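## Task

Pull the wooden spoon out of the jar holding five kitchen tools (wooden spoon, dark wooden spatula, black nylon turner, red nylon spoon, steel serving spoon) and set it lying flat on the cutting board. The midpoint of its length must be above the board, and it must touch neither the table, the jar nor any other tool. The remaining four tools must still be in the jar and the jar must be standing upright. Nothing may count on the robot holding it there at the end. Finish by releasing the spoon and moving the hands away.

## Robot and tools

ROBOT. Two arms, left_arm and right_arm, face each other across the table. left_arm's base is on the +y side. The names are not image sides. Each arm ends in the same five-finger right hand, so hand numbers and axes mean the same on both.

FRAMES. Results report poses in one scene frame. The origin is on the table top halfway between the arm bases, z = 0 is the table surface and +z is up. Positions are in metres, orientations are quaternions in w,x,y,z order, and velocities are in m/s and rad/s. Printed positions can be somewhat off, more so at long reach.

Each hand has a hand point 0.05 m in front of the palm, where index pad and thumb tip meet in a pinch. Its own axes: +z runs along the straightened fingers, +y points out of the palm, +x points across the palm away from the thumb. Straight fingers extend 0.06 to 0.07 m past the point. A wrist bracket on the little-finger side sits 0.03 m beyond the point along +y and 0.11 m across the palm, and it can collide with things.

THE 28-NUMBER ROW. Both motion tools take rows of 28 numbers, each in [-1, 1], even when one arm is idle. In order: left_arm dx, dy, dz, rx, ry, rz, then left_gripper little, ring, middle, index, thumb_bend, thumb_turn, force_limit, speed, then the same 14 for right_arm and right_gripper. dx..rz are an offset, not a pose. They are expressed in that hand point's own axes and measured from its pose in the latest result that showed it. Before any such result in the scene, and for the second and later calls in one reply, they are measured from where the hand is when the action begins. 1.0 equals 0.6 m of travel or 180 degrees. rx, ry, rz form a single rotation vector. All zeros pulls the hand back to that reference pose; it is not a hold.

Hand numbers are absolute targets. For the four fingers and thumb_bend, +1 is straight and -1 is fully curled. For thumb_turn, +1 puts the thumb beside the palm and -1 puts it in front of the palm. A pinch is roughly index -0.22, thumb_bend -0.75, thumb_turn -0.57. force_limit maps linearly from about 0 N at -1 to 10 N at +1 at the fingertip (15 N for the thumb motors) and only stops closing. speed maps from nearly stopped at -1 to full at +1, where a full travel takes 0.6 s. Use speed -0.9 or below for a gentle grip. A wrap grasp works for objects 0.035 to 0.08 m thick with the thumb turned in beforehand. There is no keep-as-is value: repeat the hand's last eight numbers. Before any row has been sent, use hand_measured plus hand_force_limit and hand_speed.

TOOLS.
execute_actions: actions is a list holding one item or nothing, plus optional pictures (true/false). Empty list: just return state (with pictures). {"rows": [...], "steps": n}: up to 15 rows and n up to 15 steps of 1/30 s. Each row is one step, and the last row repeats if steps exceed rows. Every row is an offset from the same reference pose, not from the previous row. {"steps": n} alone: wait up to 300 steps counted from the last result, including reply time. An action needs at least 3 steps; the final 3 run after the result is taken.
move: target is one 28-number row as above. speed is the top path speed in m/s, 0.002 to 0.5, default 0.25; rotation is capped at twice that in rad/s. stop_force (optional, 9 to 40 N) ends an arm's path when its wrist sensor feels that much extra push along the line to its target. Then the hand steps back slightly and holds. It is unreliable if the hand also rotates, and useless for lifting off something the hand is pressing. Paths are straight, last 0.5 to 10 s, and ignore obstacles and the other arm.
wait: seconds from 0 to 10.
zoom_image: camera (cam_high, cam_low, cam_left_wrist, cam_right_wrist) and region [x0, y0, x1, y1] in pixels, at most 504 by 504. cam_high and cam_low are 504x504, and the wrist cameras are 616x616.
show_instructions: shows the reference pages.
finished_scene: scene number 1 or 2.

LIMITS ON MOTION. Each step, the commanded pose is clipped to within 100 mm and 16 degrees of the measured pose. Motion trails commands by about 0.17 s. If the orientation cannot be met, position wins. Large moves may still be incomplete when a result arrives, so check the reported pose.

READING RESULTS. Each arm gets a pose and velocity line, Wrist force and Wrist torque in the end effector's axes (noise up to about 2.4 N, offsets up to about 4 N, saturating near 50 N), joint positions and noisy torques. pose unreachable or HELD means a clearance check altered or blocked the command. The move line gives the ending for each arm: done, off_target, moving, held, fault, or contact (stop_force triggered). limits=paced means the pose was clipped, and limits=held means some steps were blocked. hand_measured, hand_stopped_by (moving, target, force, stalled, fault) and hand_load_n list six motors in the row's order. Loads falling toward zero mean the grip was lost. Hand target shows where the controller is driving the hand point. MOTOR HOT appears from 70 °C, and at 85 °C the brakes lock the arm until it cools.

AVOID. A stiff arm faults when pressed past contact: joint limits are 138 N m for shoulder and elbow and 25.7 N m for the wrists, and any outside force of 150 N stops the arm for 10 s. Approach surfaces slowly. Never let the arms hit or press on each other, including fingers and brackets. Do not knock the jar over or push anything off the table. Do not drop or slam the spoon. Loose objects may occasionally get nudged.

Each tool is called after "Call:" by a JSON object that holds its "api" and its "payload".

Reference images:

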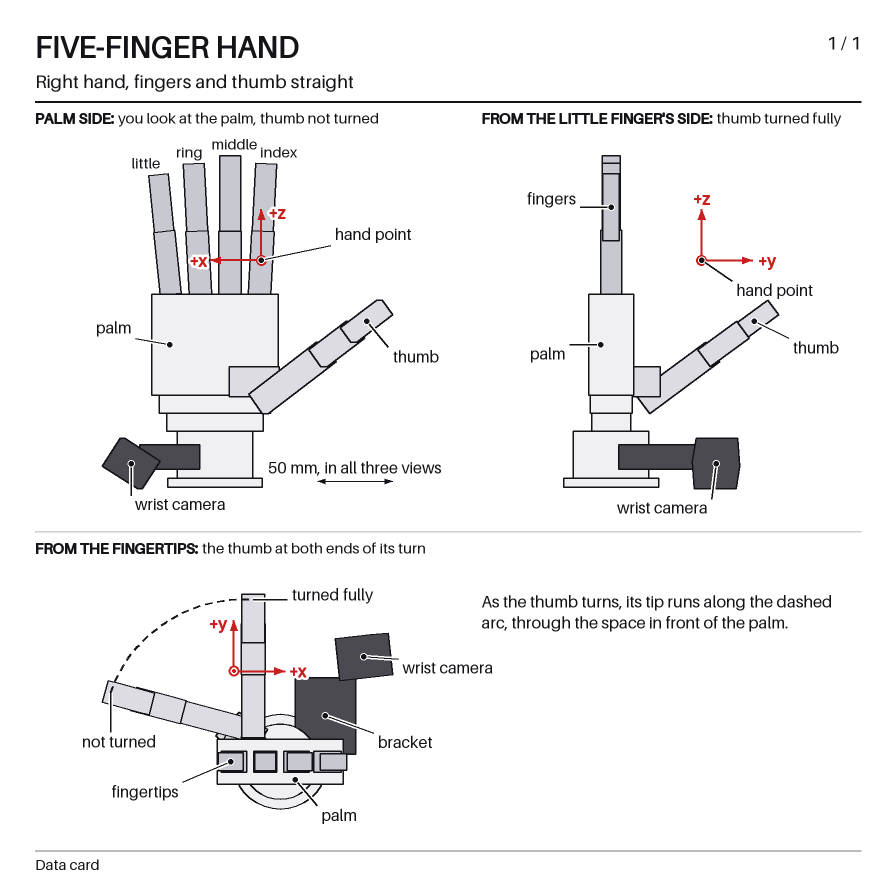

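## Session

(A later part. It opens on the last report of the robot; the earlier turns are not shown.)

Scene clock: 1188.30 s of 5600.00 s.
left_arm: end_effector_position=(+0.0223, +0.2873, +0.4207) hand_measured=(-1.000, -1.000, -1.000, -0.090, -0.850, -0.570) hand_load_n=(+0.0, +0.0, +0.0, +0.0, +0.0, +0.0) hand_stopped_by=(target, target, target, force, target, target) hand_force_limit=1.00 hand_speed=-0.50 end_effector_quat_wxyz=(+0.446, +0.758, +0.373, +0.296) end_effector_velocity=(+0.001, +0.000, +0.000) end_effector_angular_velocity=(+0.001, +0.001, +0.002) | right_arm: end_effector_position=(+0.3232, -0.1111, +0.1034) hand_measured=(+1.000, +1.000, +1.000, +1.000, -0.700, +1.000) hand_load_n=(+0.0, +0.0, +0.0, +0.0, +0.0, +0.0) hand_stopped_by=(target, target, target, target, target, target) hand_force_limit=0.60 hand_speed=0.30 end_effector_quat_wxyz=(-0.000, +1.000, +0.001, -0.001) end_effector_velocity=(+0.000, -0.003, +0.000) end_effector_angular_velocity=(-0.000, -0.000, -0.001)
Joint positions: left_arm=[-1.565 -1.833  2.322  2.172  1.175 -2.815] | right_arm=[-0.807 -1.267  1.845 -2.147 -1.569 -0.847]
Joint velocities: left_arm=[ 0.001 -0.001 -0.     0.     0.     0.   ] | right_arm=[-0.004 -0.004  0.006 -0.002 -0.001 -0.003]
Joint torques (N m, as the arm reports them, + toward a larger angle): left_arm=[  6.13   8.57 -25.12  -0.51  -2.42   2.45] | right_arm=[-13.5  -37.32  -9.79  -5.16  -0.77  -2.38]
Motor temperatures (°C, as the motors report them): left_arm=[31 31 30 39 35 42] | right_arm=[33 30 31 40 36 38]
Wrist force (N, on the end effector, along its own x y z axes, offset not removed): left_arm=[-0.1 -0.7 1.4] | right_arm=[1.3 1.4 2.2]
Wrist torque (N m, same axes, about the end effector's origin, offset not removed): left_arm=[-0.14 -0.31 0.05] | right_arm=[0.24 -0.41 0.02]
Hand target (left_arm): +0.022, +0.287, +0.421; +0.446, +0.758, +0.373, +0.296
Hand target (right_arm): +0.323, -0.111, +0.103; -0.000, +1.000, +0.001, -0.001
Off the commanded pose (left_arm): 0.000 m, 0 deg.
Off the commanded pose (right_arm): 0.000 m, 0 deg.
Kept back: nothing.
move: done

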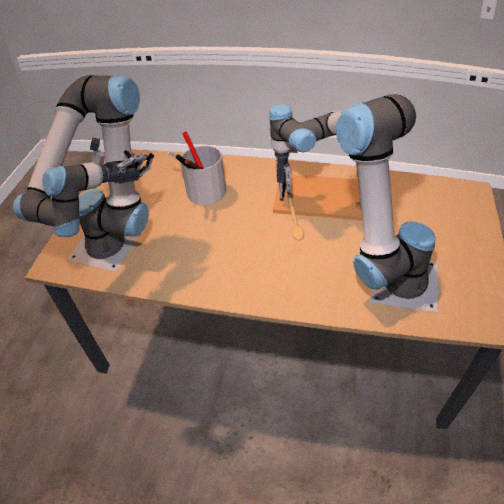

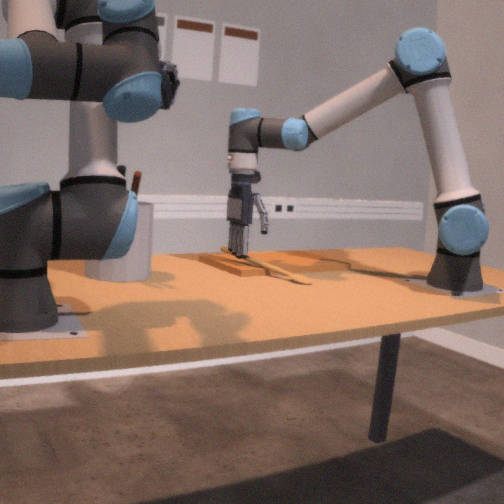

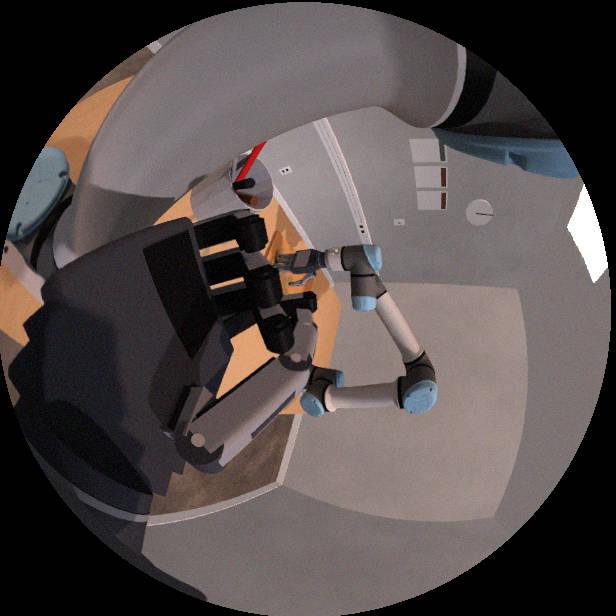

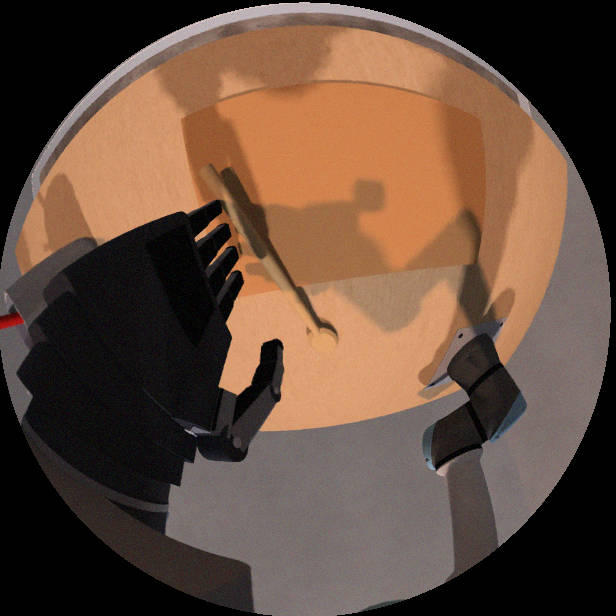

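Call:
{"api": "move", "payload": {"target": [0,0,0,0,0,0,-1,-1,-1,-0.85,-0.85,-0.57,1,-0.5,0,0,0,0,0,0,-1,-1,-1,-1,-0.7,1,0.6,-0.5]}}

Call:
{"api": "move", "payload": {"target": [0,0,0,0,0,0,-1,-1,-1,-0.85,-0.85,-0.57,1,-0.5,0,0,-0.1,0,0,0,-1,-1,-1,-1,-0.7,1,0.6,-0.5], "speed": 0.03}}

Scene clock: 1191.20 s of 5600.00 s.
left_arm: end_effector_position=(+0.0223, +0.2873, +0.4207) hand_measured=(-1.000, -1.000, -1.000, -0.090, -0.850, -0.570) hand_load_n=(+0.0, +0.0, +0.0, +0.0, +0.0, +0.0) hand_stopped_by=(target, target, target, force, target, target) hand_force_limit=1.00 hand_speed=-0.50 end_effector_quat_wxyz=(+0.446, +0.758, +0.373, +0.296) end_effector_velocity=(-0.000, -0.000, -0.000) end_effector_angular_velocity=(+0.000, +0.001, -0.001) | right_arm: end_effector_position=(+0.3232, -0.1111, +0.1034) hand_measured=(-1.000, -1.000, -1.000, -1.000, -0.700, +1.000) hand_load_n=(+0.0, +0.0, +0.0, +0.0, +0.0, +0.0) hand_stopped_by=(target, target, target, target, target, target) hand_force_limit=0.60 hand_speed=-0.50 end_effector_quat_wxyz=(-0.000, +1.000, +0.001, -0.001) end_effector_velocity=(-0.000, +0.000, +0.000) end_effector_angular_velocity=(+0.000, -0.000, +0.003)
Joint positions: left_arm=[-1.565 -1.833  2.322  2.172  1.175 -2.815] | right_arm=[-0.807 -1.267  1.845 -2.147 -1.569 -0.847]
Joint velocities: left_arm=[-0.    -0.    -0.    -0.001 -0.     0.   ] | right_arm=[ 0.001 -0.     0.     0.     0.    -0.002]
Joint torques (N m, as the arm reports them, + toward a larger angle): left_arm=[  6.77   8.09 -24.78  -0.51  -2.43   2.47] | right_arm=[ 14.27 -22.33 -29.34   0.08   0.42   2.7 ]
Motor temperatures (°C, as the motors report them): left_arm=[31 31 30 39 35 42] | right_arm=[33 30 31 40 36 38]
Wrist force (N, on the end effector, along its own x y z axes, offset not removed): left_arm=[-0.2 -2.6 1.7] | right_arm=[1.8 3.1 1.7]
Wrist torque (N m, same axes, about the end effector's origin, offset not removed): left_arm=[-0.49 -0.23 0.00] | right_arm=[0.60 -0.48 0.14]
Hand target (left_arm): +0.022, +0.287, +0.421; +0.446, +0.758, +0.373, +0.296
Hand target (right_arm): +0.323, -0.111, +0.103; -0.000, +1.000, +0.001, -0.001
Off the commanded pose (left_arm): 0.000 m, 0 deg.
Off the commanded pose (right_arm): 0.000 m, 0 deg.
Kept back: nothing.
move: done

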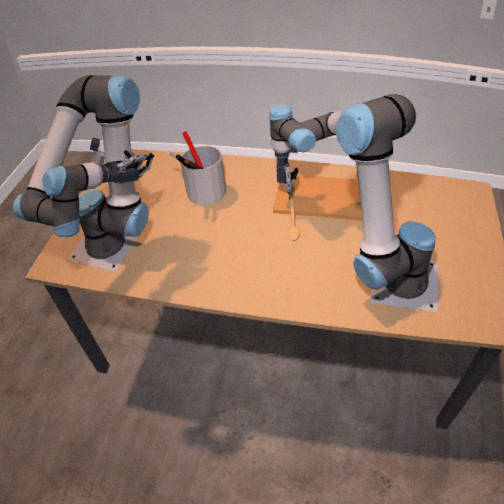

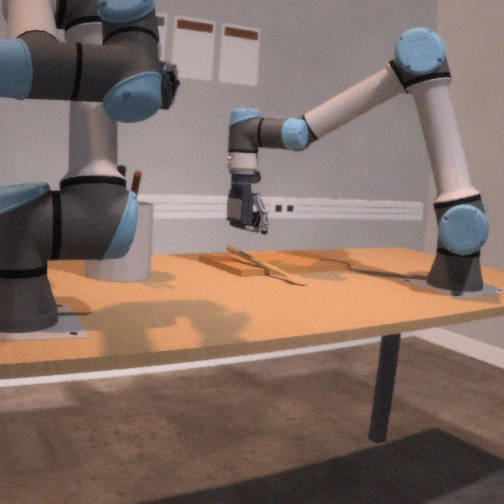

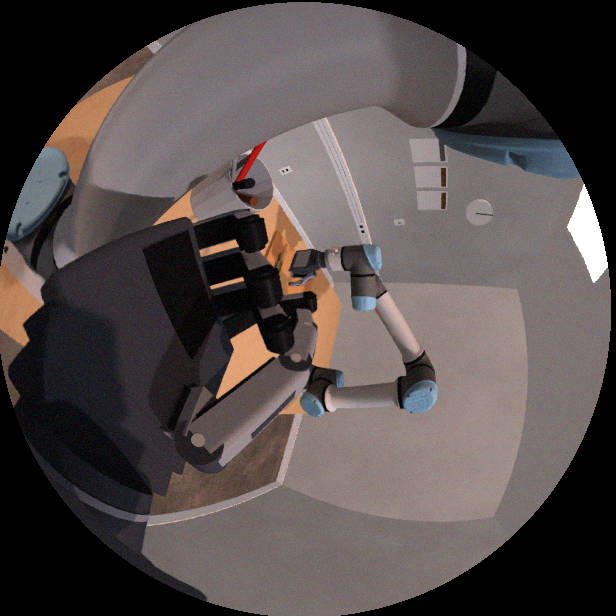

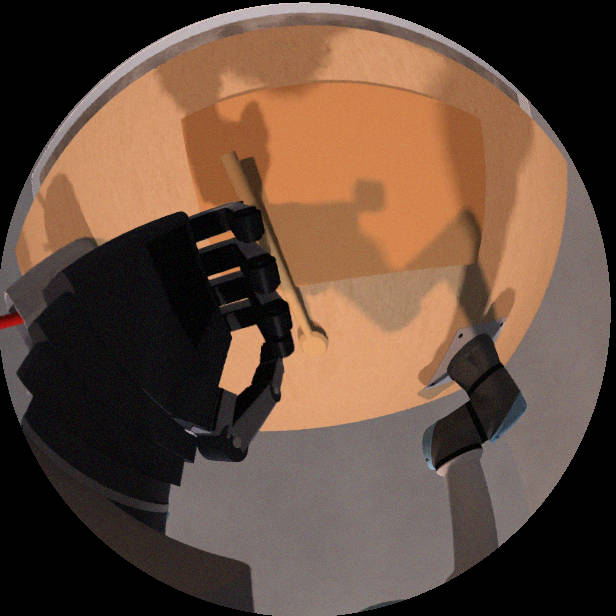

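Scene clock: 1193.60 s of 5600.00 s.
left_arm: end_effector_position=(+0.0223, +0.2873, +0.4207) hand_measured=(-1.000, -1.000, -1.000, -0.090, -0.850, -0.570) hand_load_n=(+0.0, +0.0, +0.0, +0.0, +0.0, +0.0) hand_stopped_by=(target, target, target, force, target, target) hand_force_limit=1.00 hand_speed=-0.50 end_effector_quat_wxyz=(+0.446, +0.758, +0.373, +0.296) end_effector_velocity=(+0.000, +0.000, -0.000) end_effector_angular_velocity=(+0.000, +0.000, +0.001) | right_arm: end_effector_position=(+0.3234, -0.1110, +0.1631) hand_measured=(-1.000, -1.000, -1.000, -1.000, -0.700, +1.000) hand_load_n=(+0.0, +0.0, +0.0, +0.0, +0.0, +0.0) hand_stopped_by=(target, target, target, target, target, target) hand_force_limit=0.60 hand_speed=-0.50 end_effector_quat_wxyz=(-0.000, +1.000, +0.001, -0.001) end_effector_velocity=(+0.000, -0.000, +0.002) end_effector_angular_velocity=(-0.001, +0.000, +0.002)
Joint positions: left_arm=[-1.565 -1.833  2.322  2.172  1.175 -2.815] | right_arm=[-0.807 -1.336  1.764 -1.996 -1.569 -0.847]
Joint velocities: left_arm=[ 0.    -0.     0.    -0.     0.001 -0.   ] | right_arm=[ 0.    -0.002 -0.004  0.006 -0.    -0.001]
Joint torques (N m, as the arm reports them, + toward a larger angle): left_arm=[  6.51   8.36 -25.29  -0.52  -2.48   2.4 ] | right_arm=[ 12.86 -35.94 -35.17   0.36   0.27   2.01]
Motor temperatures (°C, as the motors report them): left_arm=[31 31 30 39 35 42] | right_arm=[33 30 31 40 36 38]
Wrist force (N, on the end effector, along its own x y z axes, offset not removed): left_arm=[-1.5 0.4 0.4] | right_arm=[2.2 1.3 1.1]
Wrist torque (N m, same axes, about the end effector's origin, offset not removed): left_arm=[0.09 0.01 0.08] | right_arm=[0.38 -0.49 0.15]
Hand target (left_arm): +0.022, +0.287, +0.421; +0.446, +0.758, +0.373, +0.296
Hand target (right_arm): +0.323, -0.111, +0.163; -0.000, +1.000, +0.001, -0.001
Off the commanded pose (left_arm): 0.000 m, 0 deg.
Off the commanded pose (right_arm): 0.000 m, 0 deg.
Kept back: nothing.
move: done

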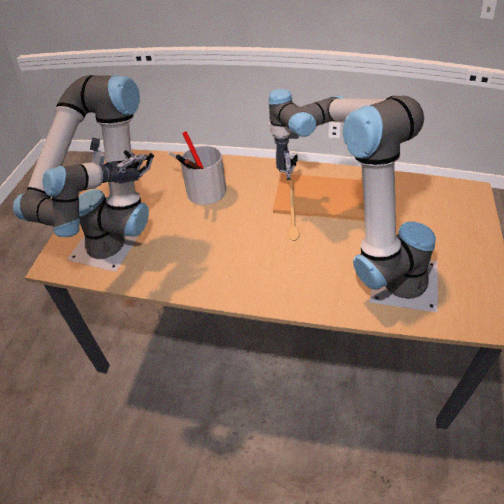

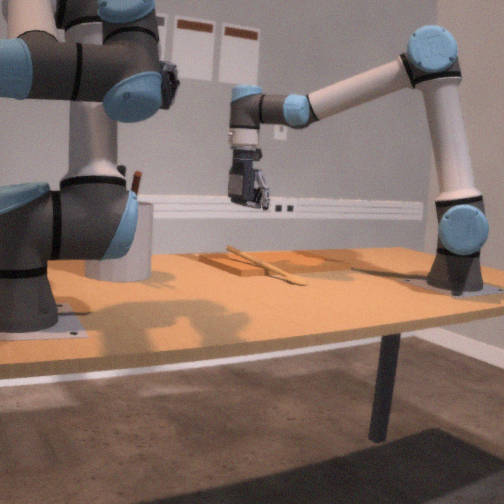

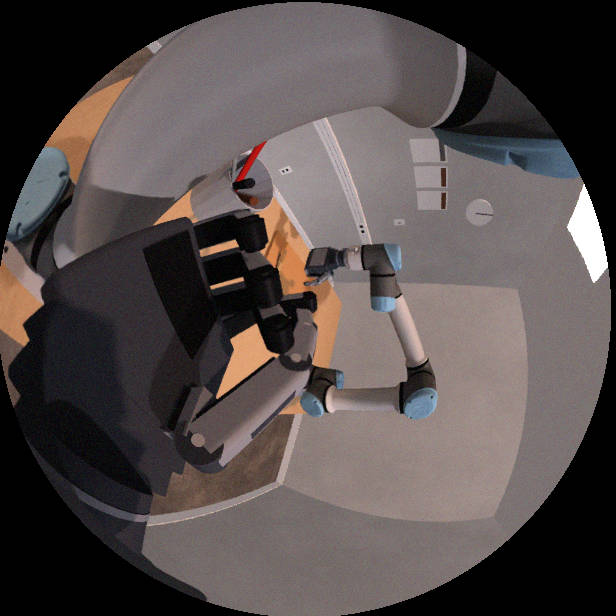

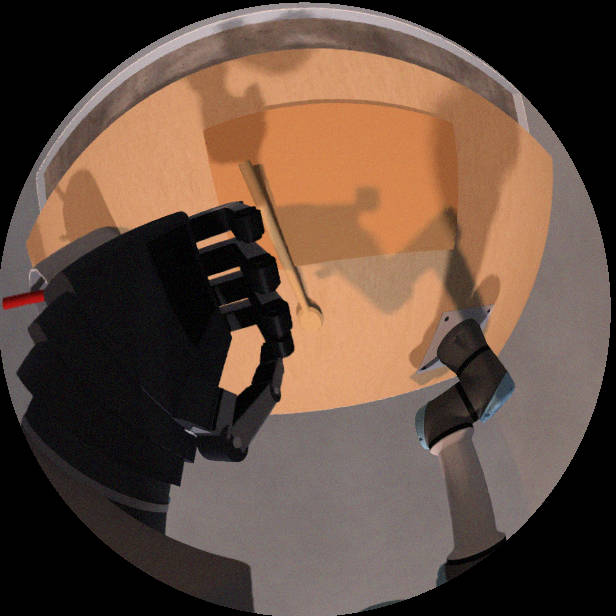

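Call:
{"api": "move", "payload": {"target": [0,0,0,0,0,0,-1,-1,-1,-0.85,-0.85,-0.57,1,-0.5,-0.34,0.083,0,0,0,-0.5,1,1,1,1,-0.7,1,0.6,0.3]}}

Call:
{"api": "move", "payload": {"target": [0,0,0,0,0,0,-1,-1,-1,-0.85,-0.85,-0.57,1,-0.5,0,0,0.2,0,0,0,1,1,1,1,-0.7,1,0.6,0.3], "speed": 0.02, "stop_force": 9}}

Scene clock: 1197.57 s of 5600.00 s.
left_arm: end_effector_position=(+0.0223, +0.2873, +0.4207) hand_measured=(-1.000, -1.000, -1.000, -0.090, -0.850, -0.570) hand_load_n=(+0.0, +0.0, +0.0, +0.0, +0.0, +0.0) hand_stopped_by=(target, target, target, force, target, target) hand_force_limit=1.00 hand_speed=-0.50 end_effector_quat_wxyz=(+0.446, +0.758, +0.373, +0.296) end_effector_velocity=(+0.000, +0.000, +0.000) end_effector_angular_velocity=(+0.000, -0.001, +0.001) | right_arm: end_effector_position=(+0.1198, -0.1619, +0.1633) hand_measured=(+1.000, +1.000, +1.000, +1.000, -0.700, +1.000) hand_load_n=(+0.0, +0.0, +0.0, +0.0, +0.0, +0.0) hand_stopped_by=(target, target, target, target, target, target) hand_force_limit=0.60 hand_speed=0.30 end_effector_quat_wxyz=(-0.001, +0.707, +0.707, -0.001) end_effector_velocity=(-0.003, -0.000, +0.000) end_effector_angular_velocity=(+0.002, +0.001, +0.016)
Joint positions: left_arm=[-1.565 -1.833  2.322  2.172  1.175 -2.815] | right_arm=[-0.395 -1.783  2.215 -2.001 -1.568 -2.003]
Joint velocities: left_arm=[ 0.001 -0.     0.     0.001  0.     0.   ] | right_arm=[ 0.005 -0.006  0.003  0.001  0.002 -0.011]
Joint torques (N m, as the arm reports them, + toward a larger angle): left_arm=[  6.49   8.38 -25.35  -0.62  -2.35   2.41] | right_arm=[ 15.05 -20.38 -11.92   0.04   1.9   -2.62]
Motor temperatures (°C, as the motors report them): left_arm=[31 31 30 39 35 42] | right_arm=[33 30 31 40 36 38]
Wrist force (N, on the end effector, along its own x y z axes, offset not removed): left_arm=[-0.3 -1.6 -0.5] | right_arm=[1.8 1.6 4.2]
Wrist torque (N m, same axes, about the end effector's origin, offset not removed): left_arm=[-0.18 -0.22 0.00] | right_arm=[0.12 -0.63 0.13]
Hand target (left_arm): +0.022, +0.287, +0.421; +0.446, +0.758, +0.373, +0.296
Hand target (right_arm): +0.120, -0.162, +0.163; -0.001, +0.706, +0.708, -0.001
Off the commanded pose (left_arm): 0.000 m, 0 deg.
Off the commanded pose (right_arm): 0.001 m, 0 deg.
Kept back: nothing.
move: done

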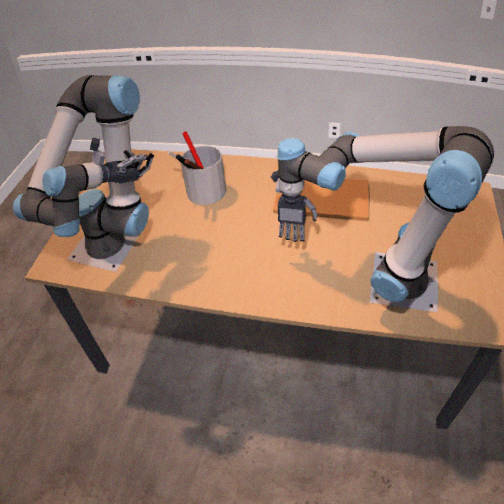

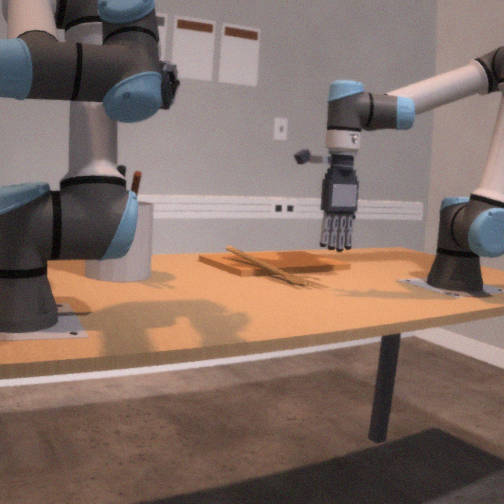

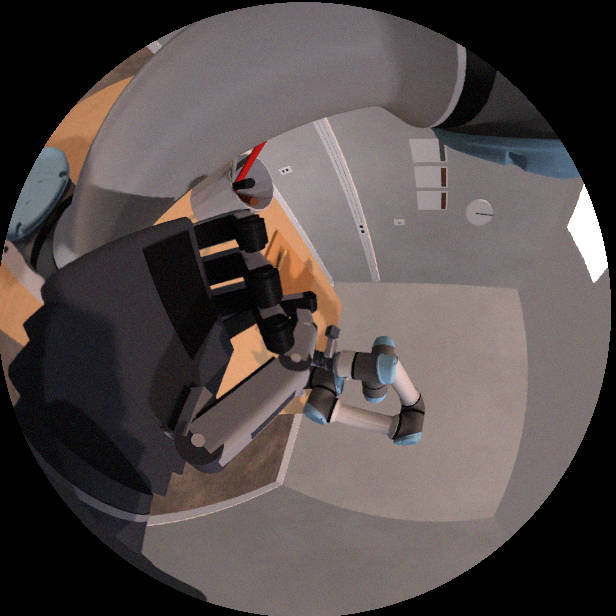

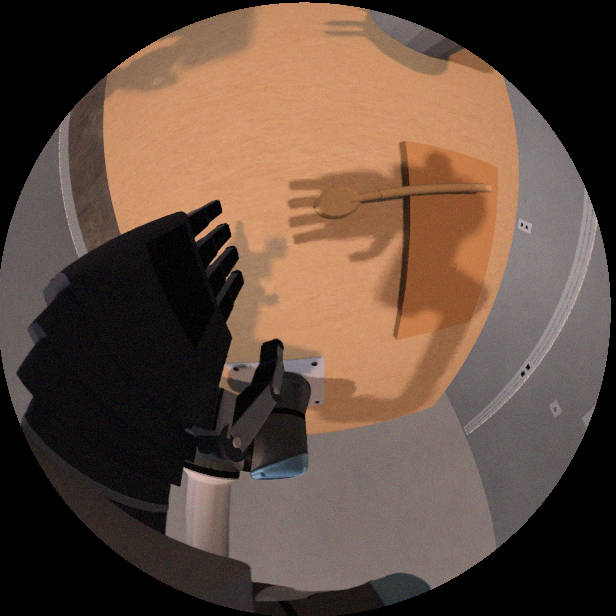

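Scene clock: 1202.77 s of 5600.00 s.
left_arm: end_effector_position=(+0.0223, +0.2873, +0.4207) hand_measured=(-1.000, -1.000, -1.000, -0.090, -0.850, -0.570) hand_load_n=(+0.0, +0.0, +0.0, +0.0, +0.0, +0.0) hand_stopped_by=(target, target, target, force, target, target) hand_force_limit=1.00 hand_speed=-0.50 end_effector_quat_wxyz=(+0.446, +0.758, +0.373, +0.296) end_effector_velocity=(-0.001, -0.000, +0.000) end_effector_angular_velocity=(-0.002, -0.001, -0.003) | right_arm: end_effector_position=(+0.1196, -0.1621, +0.0678) hand_measured=(+1.000, +1.000, +1.000, +1.000, -0.700, +1.000) hand_load_n=(+0.0, +0.0, +1.0, +0.0, +0.0, +0.0) hand_stopped_by=(target, target, target, target, target, target) hand_force_limit=0.60 hand_speed=0.30 end_effector_quat_wxyz=(-0.001, +0.707, +0.707, -0.001) end_effector_velocity=(-0.001, -0.002, +0.006) end_effector_angular_velocity=(-0.007, +0.003, -0.000)
Joint positions: left_arm=[-1.565 -1.833  2.322  2.172  1.175 -2.815] | right_arm=[-0.395 -1.616  2.371 -2.324 -1.568 -2.003]
Joint velocities: left_arm=[-0.002  0.001 -0.001  0.001 -0.001 -0.002] | right_arm=[-0.    -0.015 -0.009  0.031  0.     0.   ]
Joint torques (N m, as the arm reports them, + toward a larger angle): left_arm=[  6.21   8.4  -25.36  -0.55  -2.42   2.48] | right_arm=[  9.97  -3.06 -10.53   3.15   0.84   2.61]
Motor temperatures (°C, as the motors report them): left_arm=[31 31 30 39 35 42] | right_arm=[33 30 31 40 36 38]
Wrist force (N, on the end effector, along its own x y z axes, offset not removed): left_arm=[0.5 -0.6 1.2] | right_arm=[-10.8 -2.7 -50.0]
Wrist torque (N m, same axes, about the end effector's origin, offset not removed): left_arm=[-0.17 -0.32 0.10] | right_arm=[3.94 -0.49 -0.69]
Hand target (left_arm): +0.022, +0.287, +0.421; +0.446, +0.758, +0.373, +0.296
Hand target (right_arm): +0.120, -0.162, +0.069; -0.001, +0.707, +0.707, -0.001
Off the commanded pose (left_arm): 0.000 m, 0 deg.
Off the commanded pose (right_arm): 0.024 m, 0 deg.
Kept back: nothing.
move: contact (right_arm)

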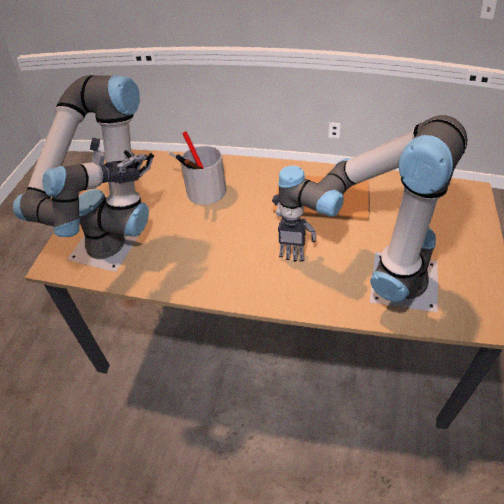

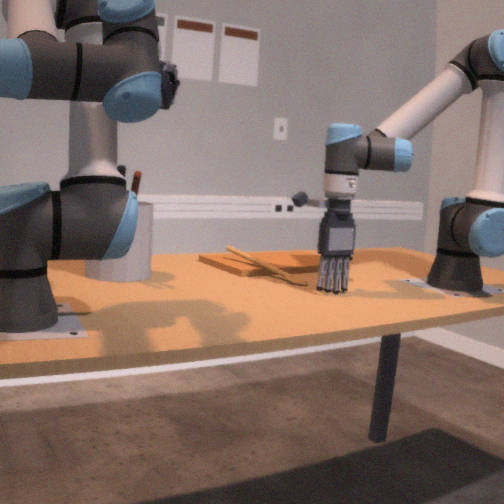

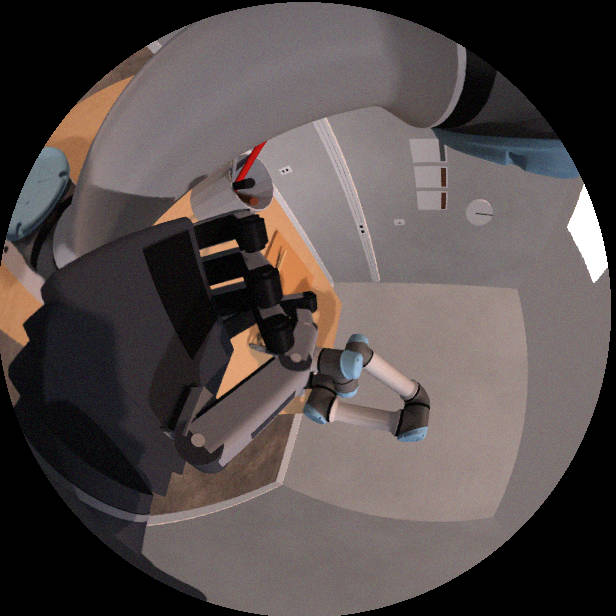

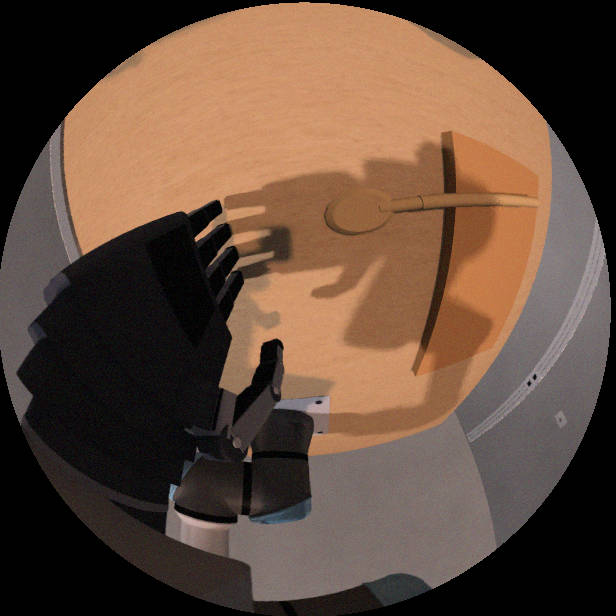

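Call:
{"api": "move", "payload": {"target": [0,0,0,0,0,0,-1,-1,-1,-0.85,-0.85,-0.57,1,-0.5,0.035,0,-0.007,0,0,0,1,1,1,1,-0.7,1,0.6,0.3], "speed": 0.01}}

Call:
{"api": "move", "payload": {"target": [0,0,0,0,0,0,-1,-1,-1,-0.85,-0.85,-0.57,1,-0.5,0,0.2,0,0,0,0,1,1,1,1,-0.7,1,0.6,0.3], "speed": 0.02, "stop_force": 10}}

Call:
{"api": "zoom_image", "payload": {"camera": "cam_low", "region": [200,200,400,320]}}

Scene clock: 1205.37 s of 5600.00 s.
left_arm: end_effector_position=(+0.0223, +0.2873, +0.4207) hand_measured=(-1.000, -1.000, -1.000, -0.090, -0.850, -0.570) hand_load_n=(+0.0, +0.0, +0.0, +0.0, +0.0, +0.0) hand_stopped_by=(target, target, target, force, target, target) hand_force_limit=1.00 hand_speed=-0.50 end_effector_quat_wxyz=(+0.446, +0.758, +0.373, +0.296) end_effector_velocity=(-0.001, +0.000, +0.000) end_effector_angular_velocity=(+0.000, -0.002, -0.002) | right_arm: end_effector_position=(+0.1195, -0.1415, +0.0719) hand_measured=(+1.000, +1.000, +1.000, +1.000, -0.700, +1.000) hand_load_n=(+0.0, +0.0, +0.0, +0.0, +0.0, +0.0) hand_stopped_by=(target, target, target, target, target, target) hand_force_limit=0.60 hand_speed=0.30 end_effector_quat_wxyz=(-0.001, +0.707, +0.707, -0.001) end_effector_velocity=(+0.002, +0.003, +0.001) end_effector_angular_velocity=(-0.001, -0.003, -0.003)
Joint positions: left_arm=[-1.565 -1.833  2.322  2.172  1.175 -2.815] | right_arm=[-0.372 -1.573  2.315 -2.312 -1.568 -1.981]
Joint velocities: left_arm=[-0.002  0.001 -0.     0.001  0.     0.001] | right_arm=[ 0.     0.006 -0.009  0.002 -0.003  0.003]
Joint torques (N m, as the arm reports them, + toward a larger angle): left_arm=[  6.5    8.51 -24.94  -0.51  -2.41   2.38] | right_arm=[ 15.19  -8.72 -28.47   0.19   1.71   2.48]
Motor temperatures (°C, as the motors report them): left_arm=[31 31 30 39 35 42] | right_arm=[33 30 31 40 36 38]
Wrist force (N, on the end effector, along its own x y z axes, offset not removed): left_arm=[-0.6 -0.5 0.7] | right_arm=[1.2 1.1 0.2]
Wrist torque (N m, same axes, about the end effector's origin, offset not removed): left_arm=[-0.01 -0.12 0.01] | right_arm=[0.28 -0.31 0.07]
Hand target (left_arm): +0.022, +0.287, +0.421; +0.446, +0.758, +0.373, +0.296
Hand target (right_arm): +0.120, -0.141, +0.072; -0.001, +0.707, +0.707, -0.001
Off the commanded pose (left_arm): 0.000 m, 0 deg.
Off the commanded pose (right_arm): 0.000 m, 0 deg.
Kept back: nothing.
move: done

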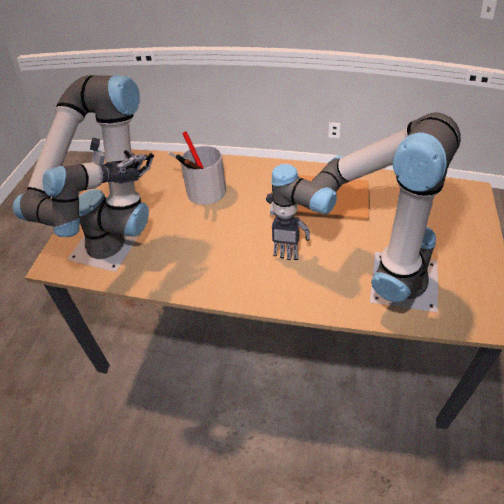

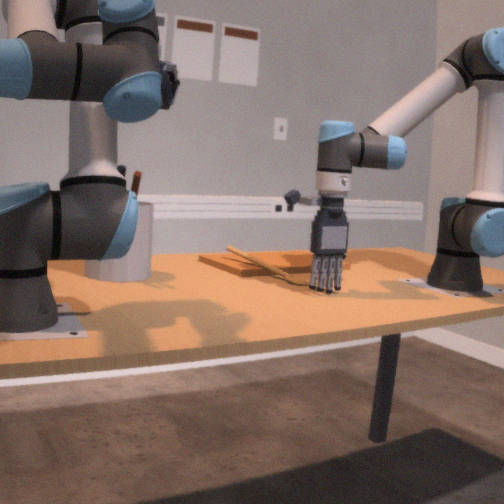

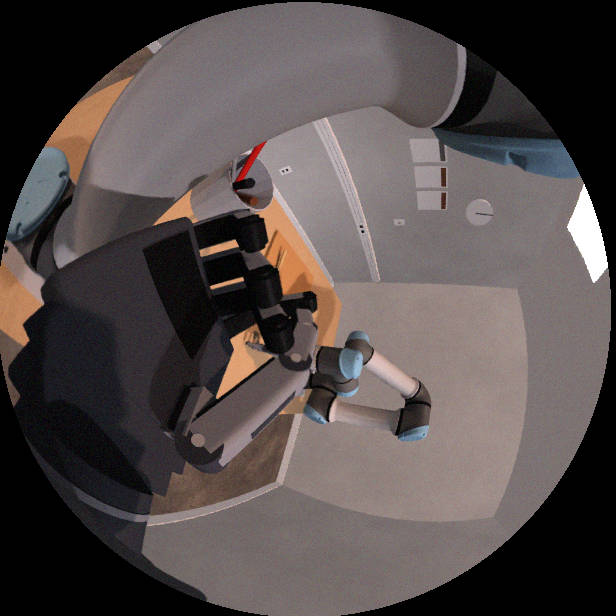

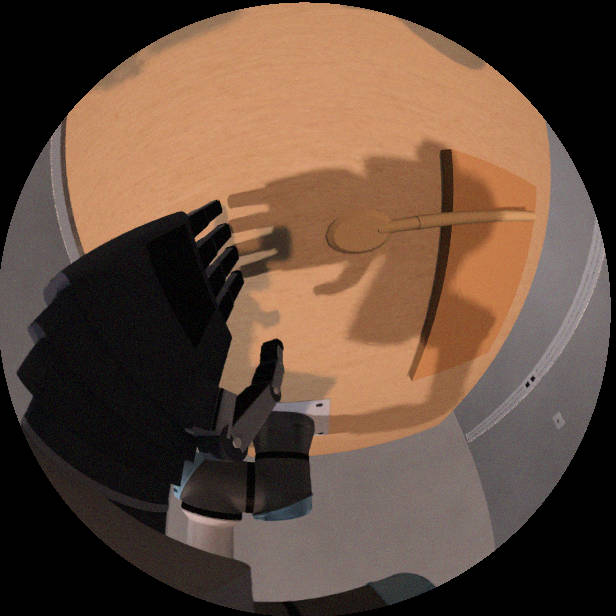

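Scene clock: 1211.70 s of 5600.00 s.
left_arm: end_effector_position=(+0.0223, +0.2873, +0.4207) hand_measured=(-1.000, -1.000, -1.000, -0.090, -0.850, -0.570) hand_load_n=(+0.0, +0.0, +0.0, +0.0, +0.0, +0.0) hand_stopped_by=(target, target, target, force, target, target) hand_force_limit=1.00 hand_speed=-0.50 end_effector_quat_wxyz=(+0.446, +0.758, +0.373, +0.296) end_effector_velocity=(-0.000, -0.000, -0.000) end_effector_angular_velocity=(+0.002, -0.000, -0.002) | right_arm: end_effector_position=(+0.2392, -0.1411, +0.0718) hand_measured=(+1.000, +1.000, +1.000, +1.000, -0.700, +1.000) hand_load_n=(+0.0, +0.0, +0.0, +0.0, +0.0, +0.0) hand_stopped_by=(target, target, target, target, target, target) hand_force_limit=0.60 hand_speed=0.30 end_effector_quat_wxyz=(-0.001, +0.707, +0.707, -0.001) end_effector_velocity=(+0.004, -0.001, +0.000) end_effector_angular_velocity=(-0.001, -0.001, -0.002)
Joint positions: left_arm=[-1.565 -1.833  2.322  2.172  1.175 -2.815] | right_arm=[-0.628 -1.51   2.249 -2.309 -1.569 -2.237]
Joint velocities: left_arm=[-0.001 -0.001  0.    -0.     0.     0.002] | right_arm=[-0.007  0.002 -0.002  0.    -0.001 -0.005]
Joint torques (N m, as the arm reports them, + toward a larger angle): left_arm=[  6.07   8.13 -24.91  -0.5   -2.38   2.35] | right_arm=[-16.21 -11.46 -28.14   0.08  -1.5   -1.8 ]
Motor temperatures (°C, as the motors report them): left_arm=[31 31 30 39 35 42] | right_arm=[33 30 31 40 36 38]
Wrist force (N, on the end effector, along its own x y z axes, offset not removed): left_arm=[-0.5 -0.8 1.5] | right_arm=[0.9 2.2 3.6]
Wrist torque (N m, same axes, about the end effector's origin, offset not removed): left_arm=[-0.15 -0.22 -0.04] | right_arm=[0.23 -0.40 0.10]
Hand target (left_arm): +0.022, +0.287, +0.421; +0.446, +0.758, +0.373, +0.296
Hand target (right_arm): +0.240, -0.141, +0.072; -0.001, +0.707, +0.707, -0.001
Off the commanded pose (left_arm): 0.000 m, 0 deg.
Off the commanded pose (right_arm): 0.000 m, 0 deg.
Kept back: nothing.
move: done

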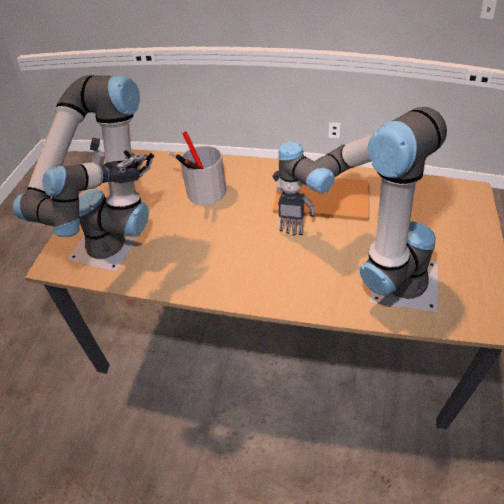

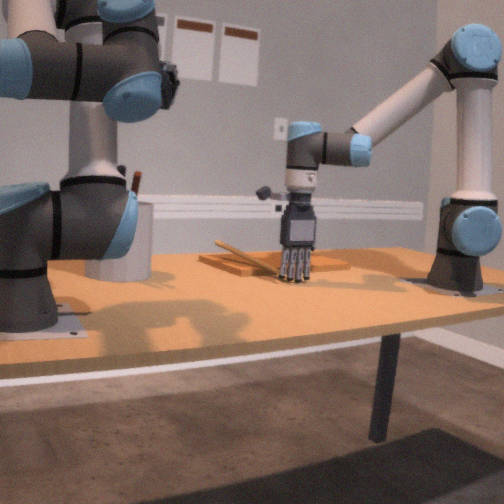

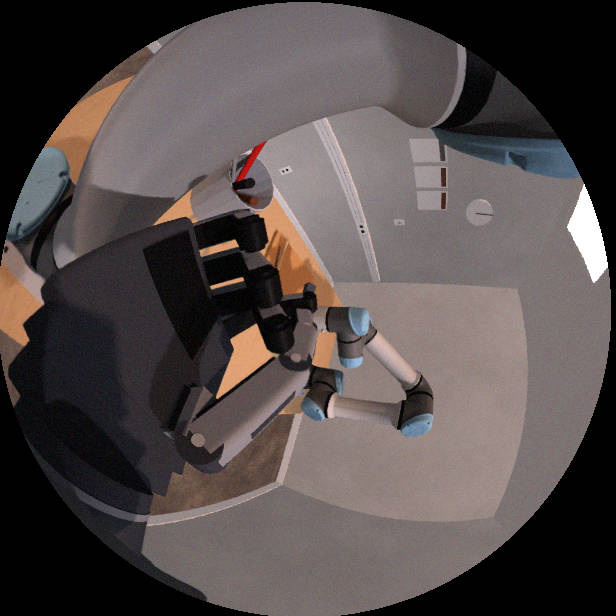

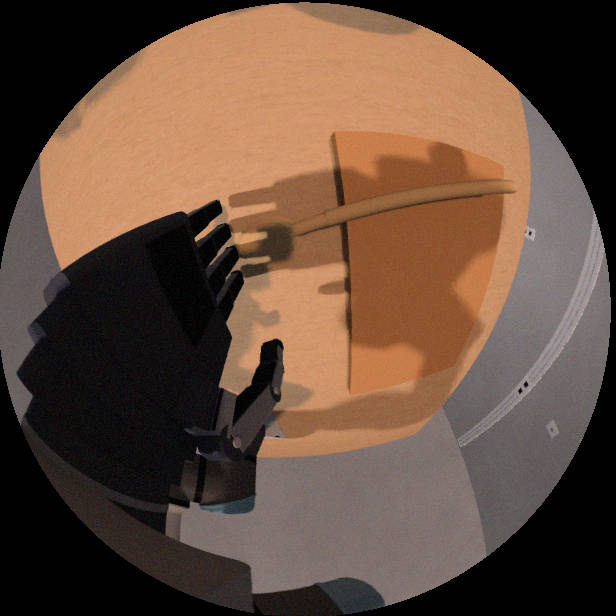

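Region (200, 200, 400, 320) of cam_low's 504x504 image, scaled by 2.520, with more detail than that image has; it fills the top 302 rows of this view, and the rest is white.

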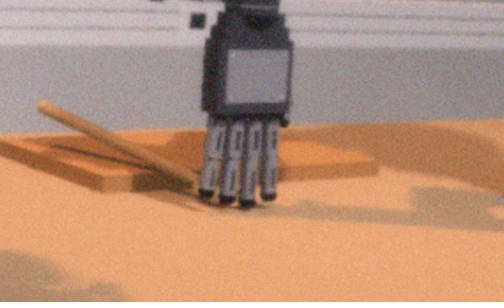

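Pushing works. Continue, rising a little.

Call:
{"api": "move", "payload": {"target": [0,0,0,0,0,0,-1,-1,-1,-0.85,-0.85,-0.57,1,-0.5,0,0.1,-0.015,0,0,0,1,1,1,1,-0.7,1,0.6,0.3], "speed": 0.015, "stop_force": 9}}

Call:
{"api": "zoom_image", "payload": {"camera": "cam_low", "region": [200,200,400,320]}}

Scene clock: 1217.60 s of 5600.00 s.
left_arm: end_effector_position=(+0.0223, +0.2873, +0.4207) hand_measured=(-1.000, -1.000, -1.000, -0.090, -0.850, -0.570) hand_load_n=(+0.0, +0.0, +0.0, +0.0, +0.0, +0.0) hand_stopped_by=(target, target, target, force, target, target) hand_force_limit=1.00 hand_speed=-0.50 end_effector_quat_wxyz=(+0.446, +0.758, +0.373, +0.296) end_effector_velocity=(-0.000, +0.000, -0.000) end_effector_angular_velocity=(+0.001, -0.000, +0.000) | right_arm: end_effector_position=(+0.2989, -0.1410, +0.0806) hand_measured=(+1.000, +1.000, +1.000, +1.000, -0.700, +1.000) hand_load_n=(+0.0, +0.0, +0.0, +0.0, +0.0, +0.0) hand_stopped_by=(target, target, target, target, target, target) hand_force_limit=0.60 hand_speed=0.30 end_effector_quat_wxyz=(-0.001, +0.707, +0.707, -0.001) end_effector_velocity=(+0.003, -0.000, +0.000) end_effector_angular_velocity=(-0.000, -0.000, -0.000)
Joint positions: left_arm=[-1.565 -1.833  2.322  2.172  1.175 -2.815] | right_arm=[-0.733 -1.471  2.176 -2.275 -1.569 -2.341]
Joint velocities: left_arm=[-0.001  0.    -0.    -0.     0.001  0.   ] | right_arm=[-0.005  0.002 -0.004  0.002 -0.001 -0.005]
Joint torques (N m, as the arm reports them, + toward a larger angle): left_arm=[  6.08   8.48 -25.08  -0.54  -2.38   2.37] | right_arm=[-13.48 -13.09 -29.32  -0.15  -1.49  -2.19]
Motor temperatures (°C, as the motors report them): left_arm=[31 31 30 39 35 42] | right_arm=[33 30 31 40 36 38]
Wrist force (N, on the end effector, along its own x y z axes, offset not removed): left_arm=[-1.2 -0.1 1.5] | right_arm=[1.3 2.7 0.9]
Wrist torque (N m, same axes, about the end effector's origin, offset not removed): left_arm=[-0.01 -0.11 0.06] | right_arm=[0.52 -0.42 0.12]
Hand target (left_arm): +0.022, +0.287, +0.421; +0.446, +0.758, +0.373, +0.296
Hand target (right_arm): +0.299, -0.141, +0.081; -0.001, +0.707, +0.707, -0.001
Off the commanded pose (left_arm): 0.000 m, 0 deg.
Off the commanded pose (right_arm): 0.000 m, 0 deg.
Kept back: nothing.
move: done

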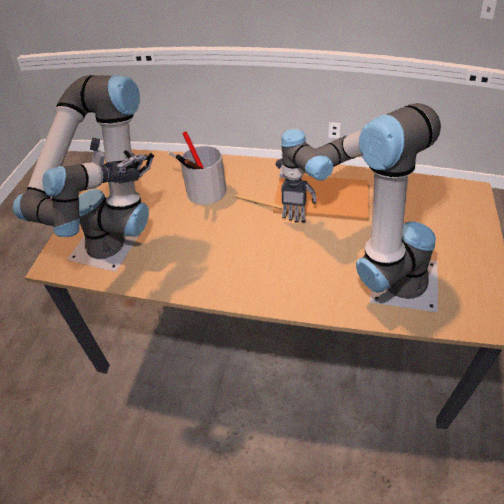

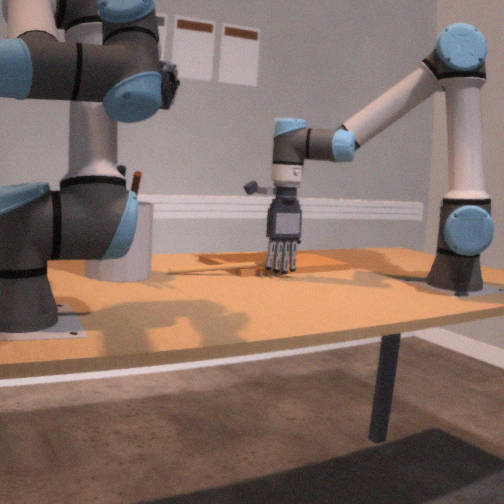

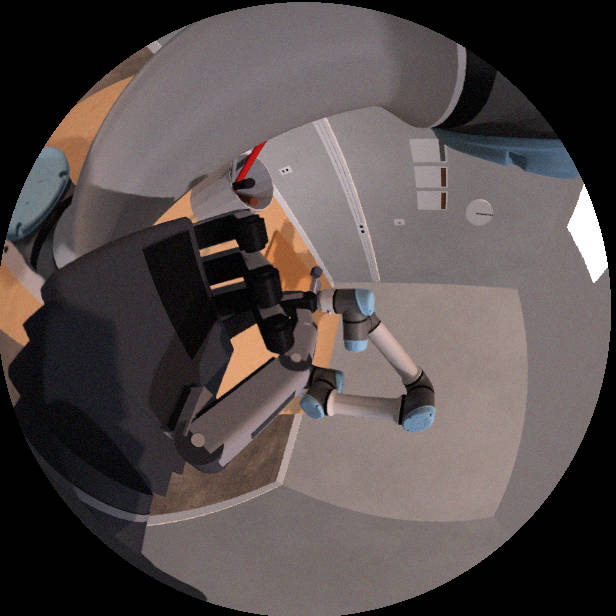

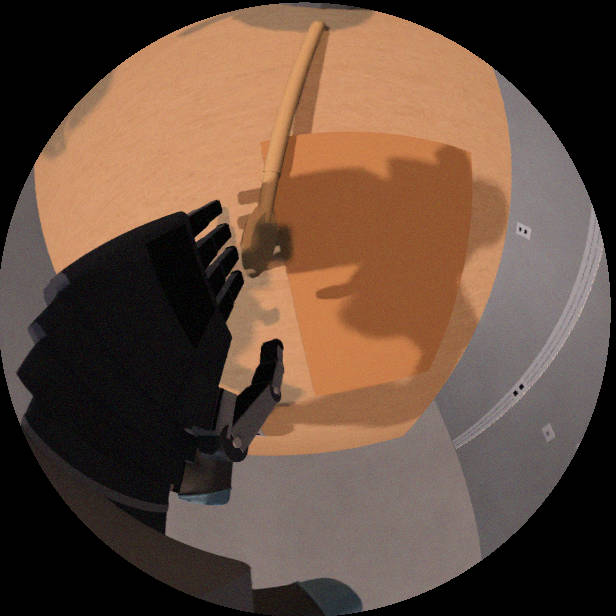

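Region (200, 200, 400, 320) of cam_low's 504x504 image, scaled by 2.520, with more detail than that image has; it fills the top 302 rows of this view, and the rest is white.

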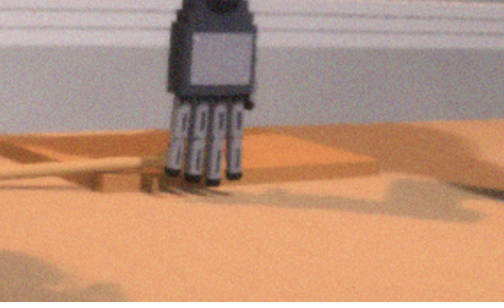

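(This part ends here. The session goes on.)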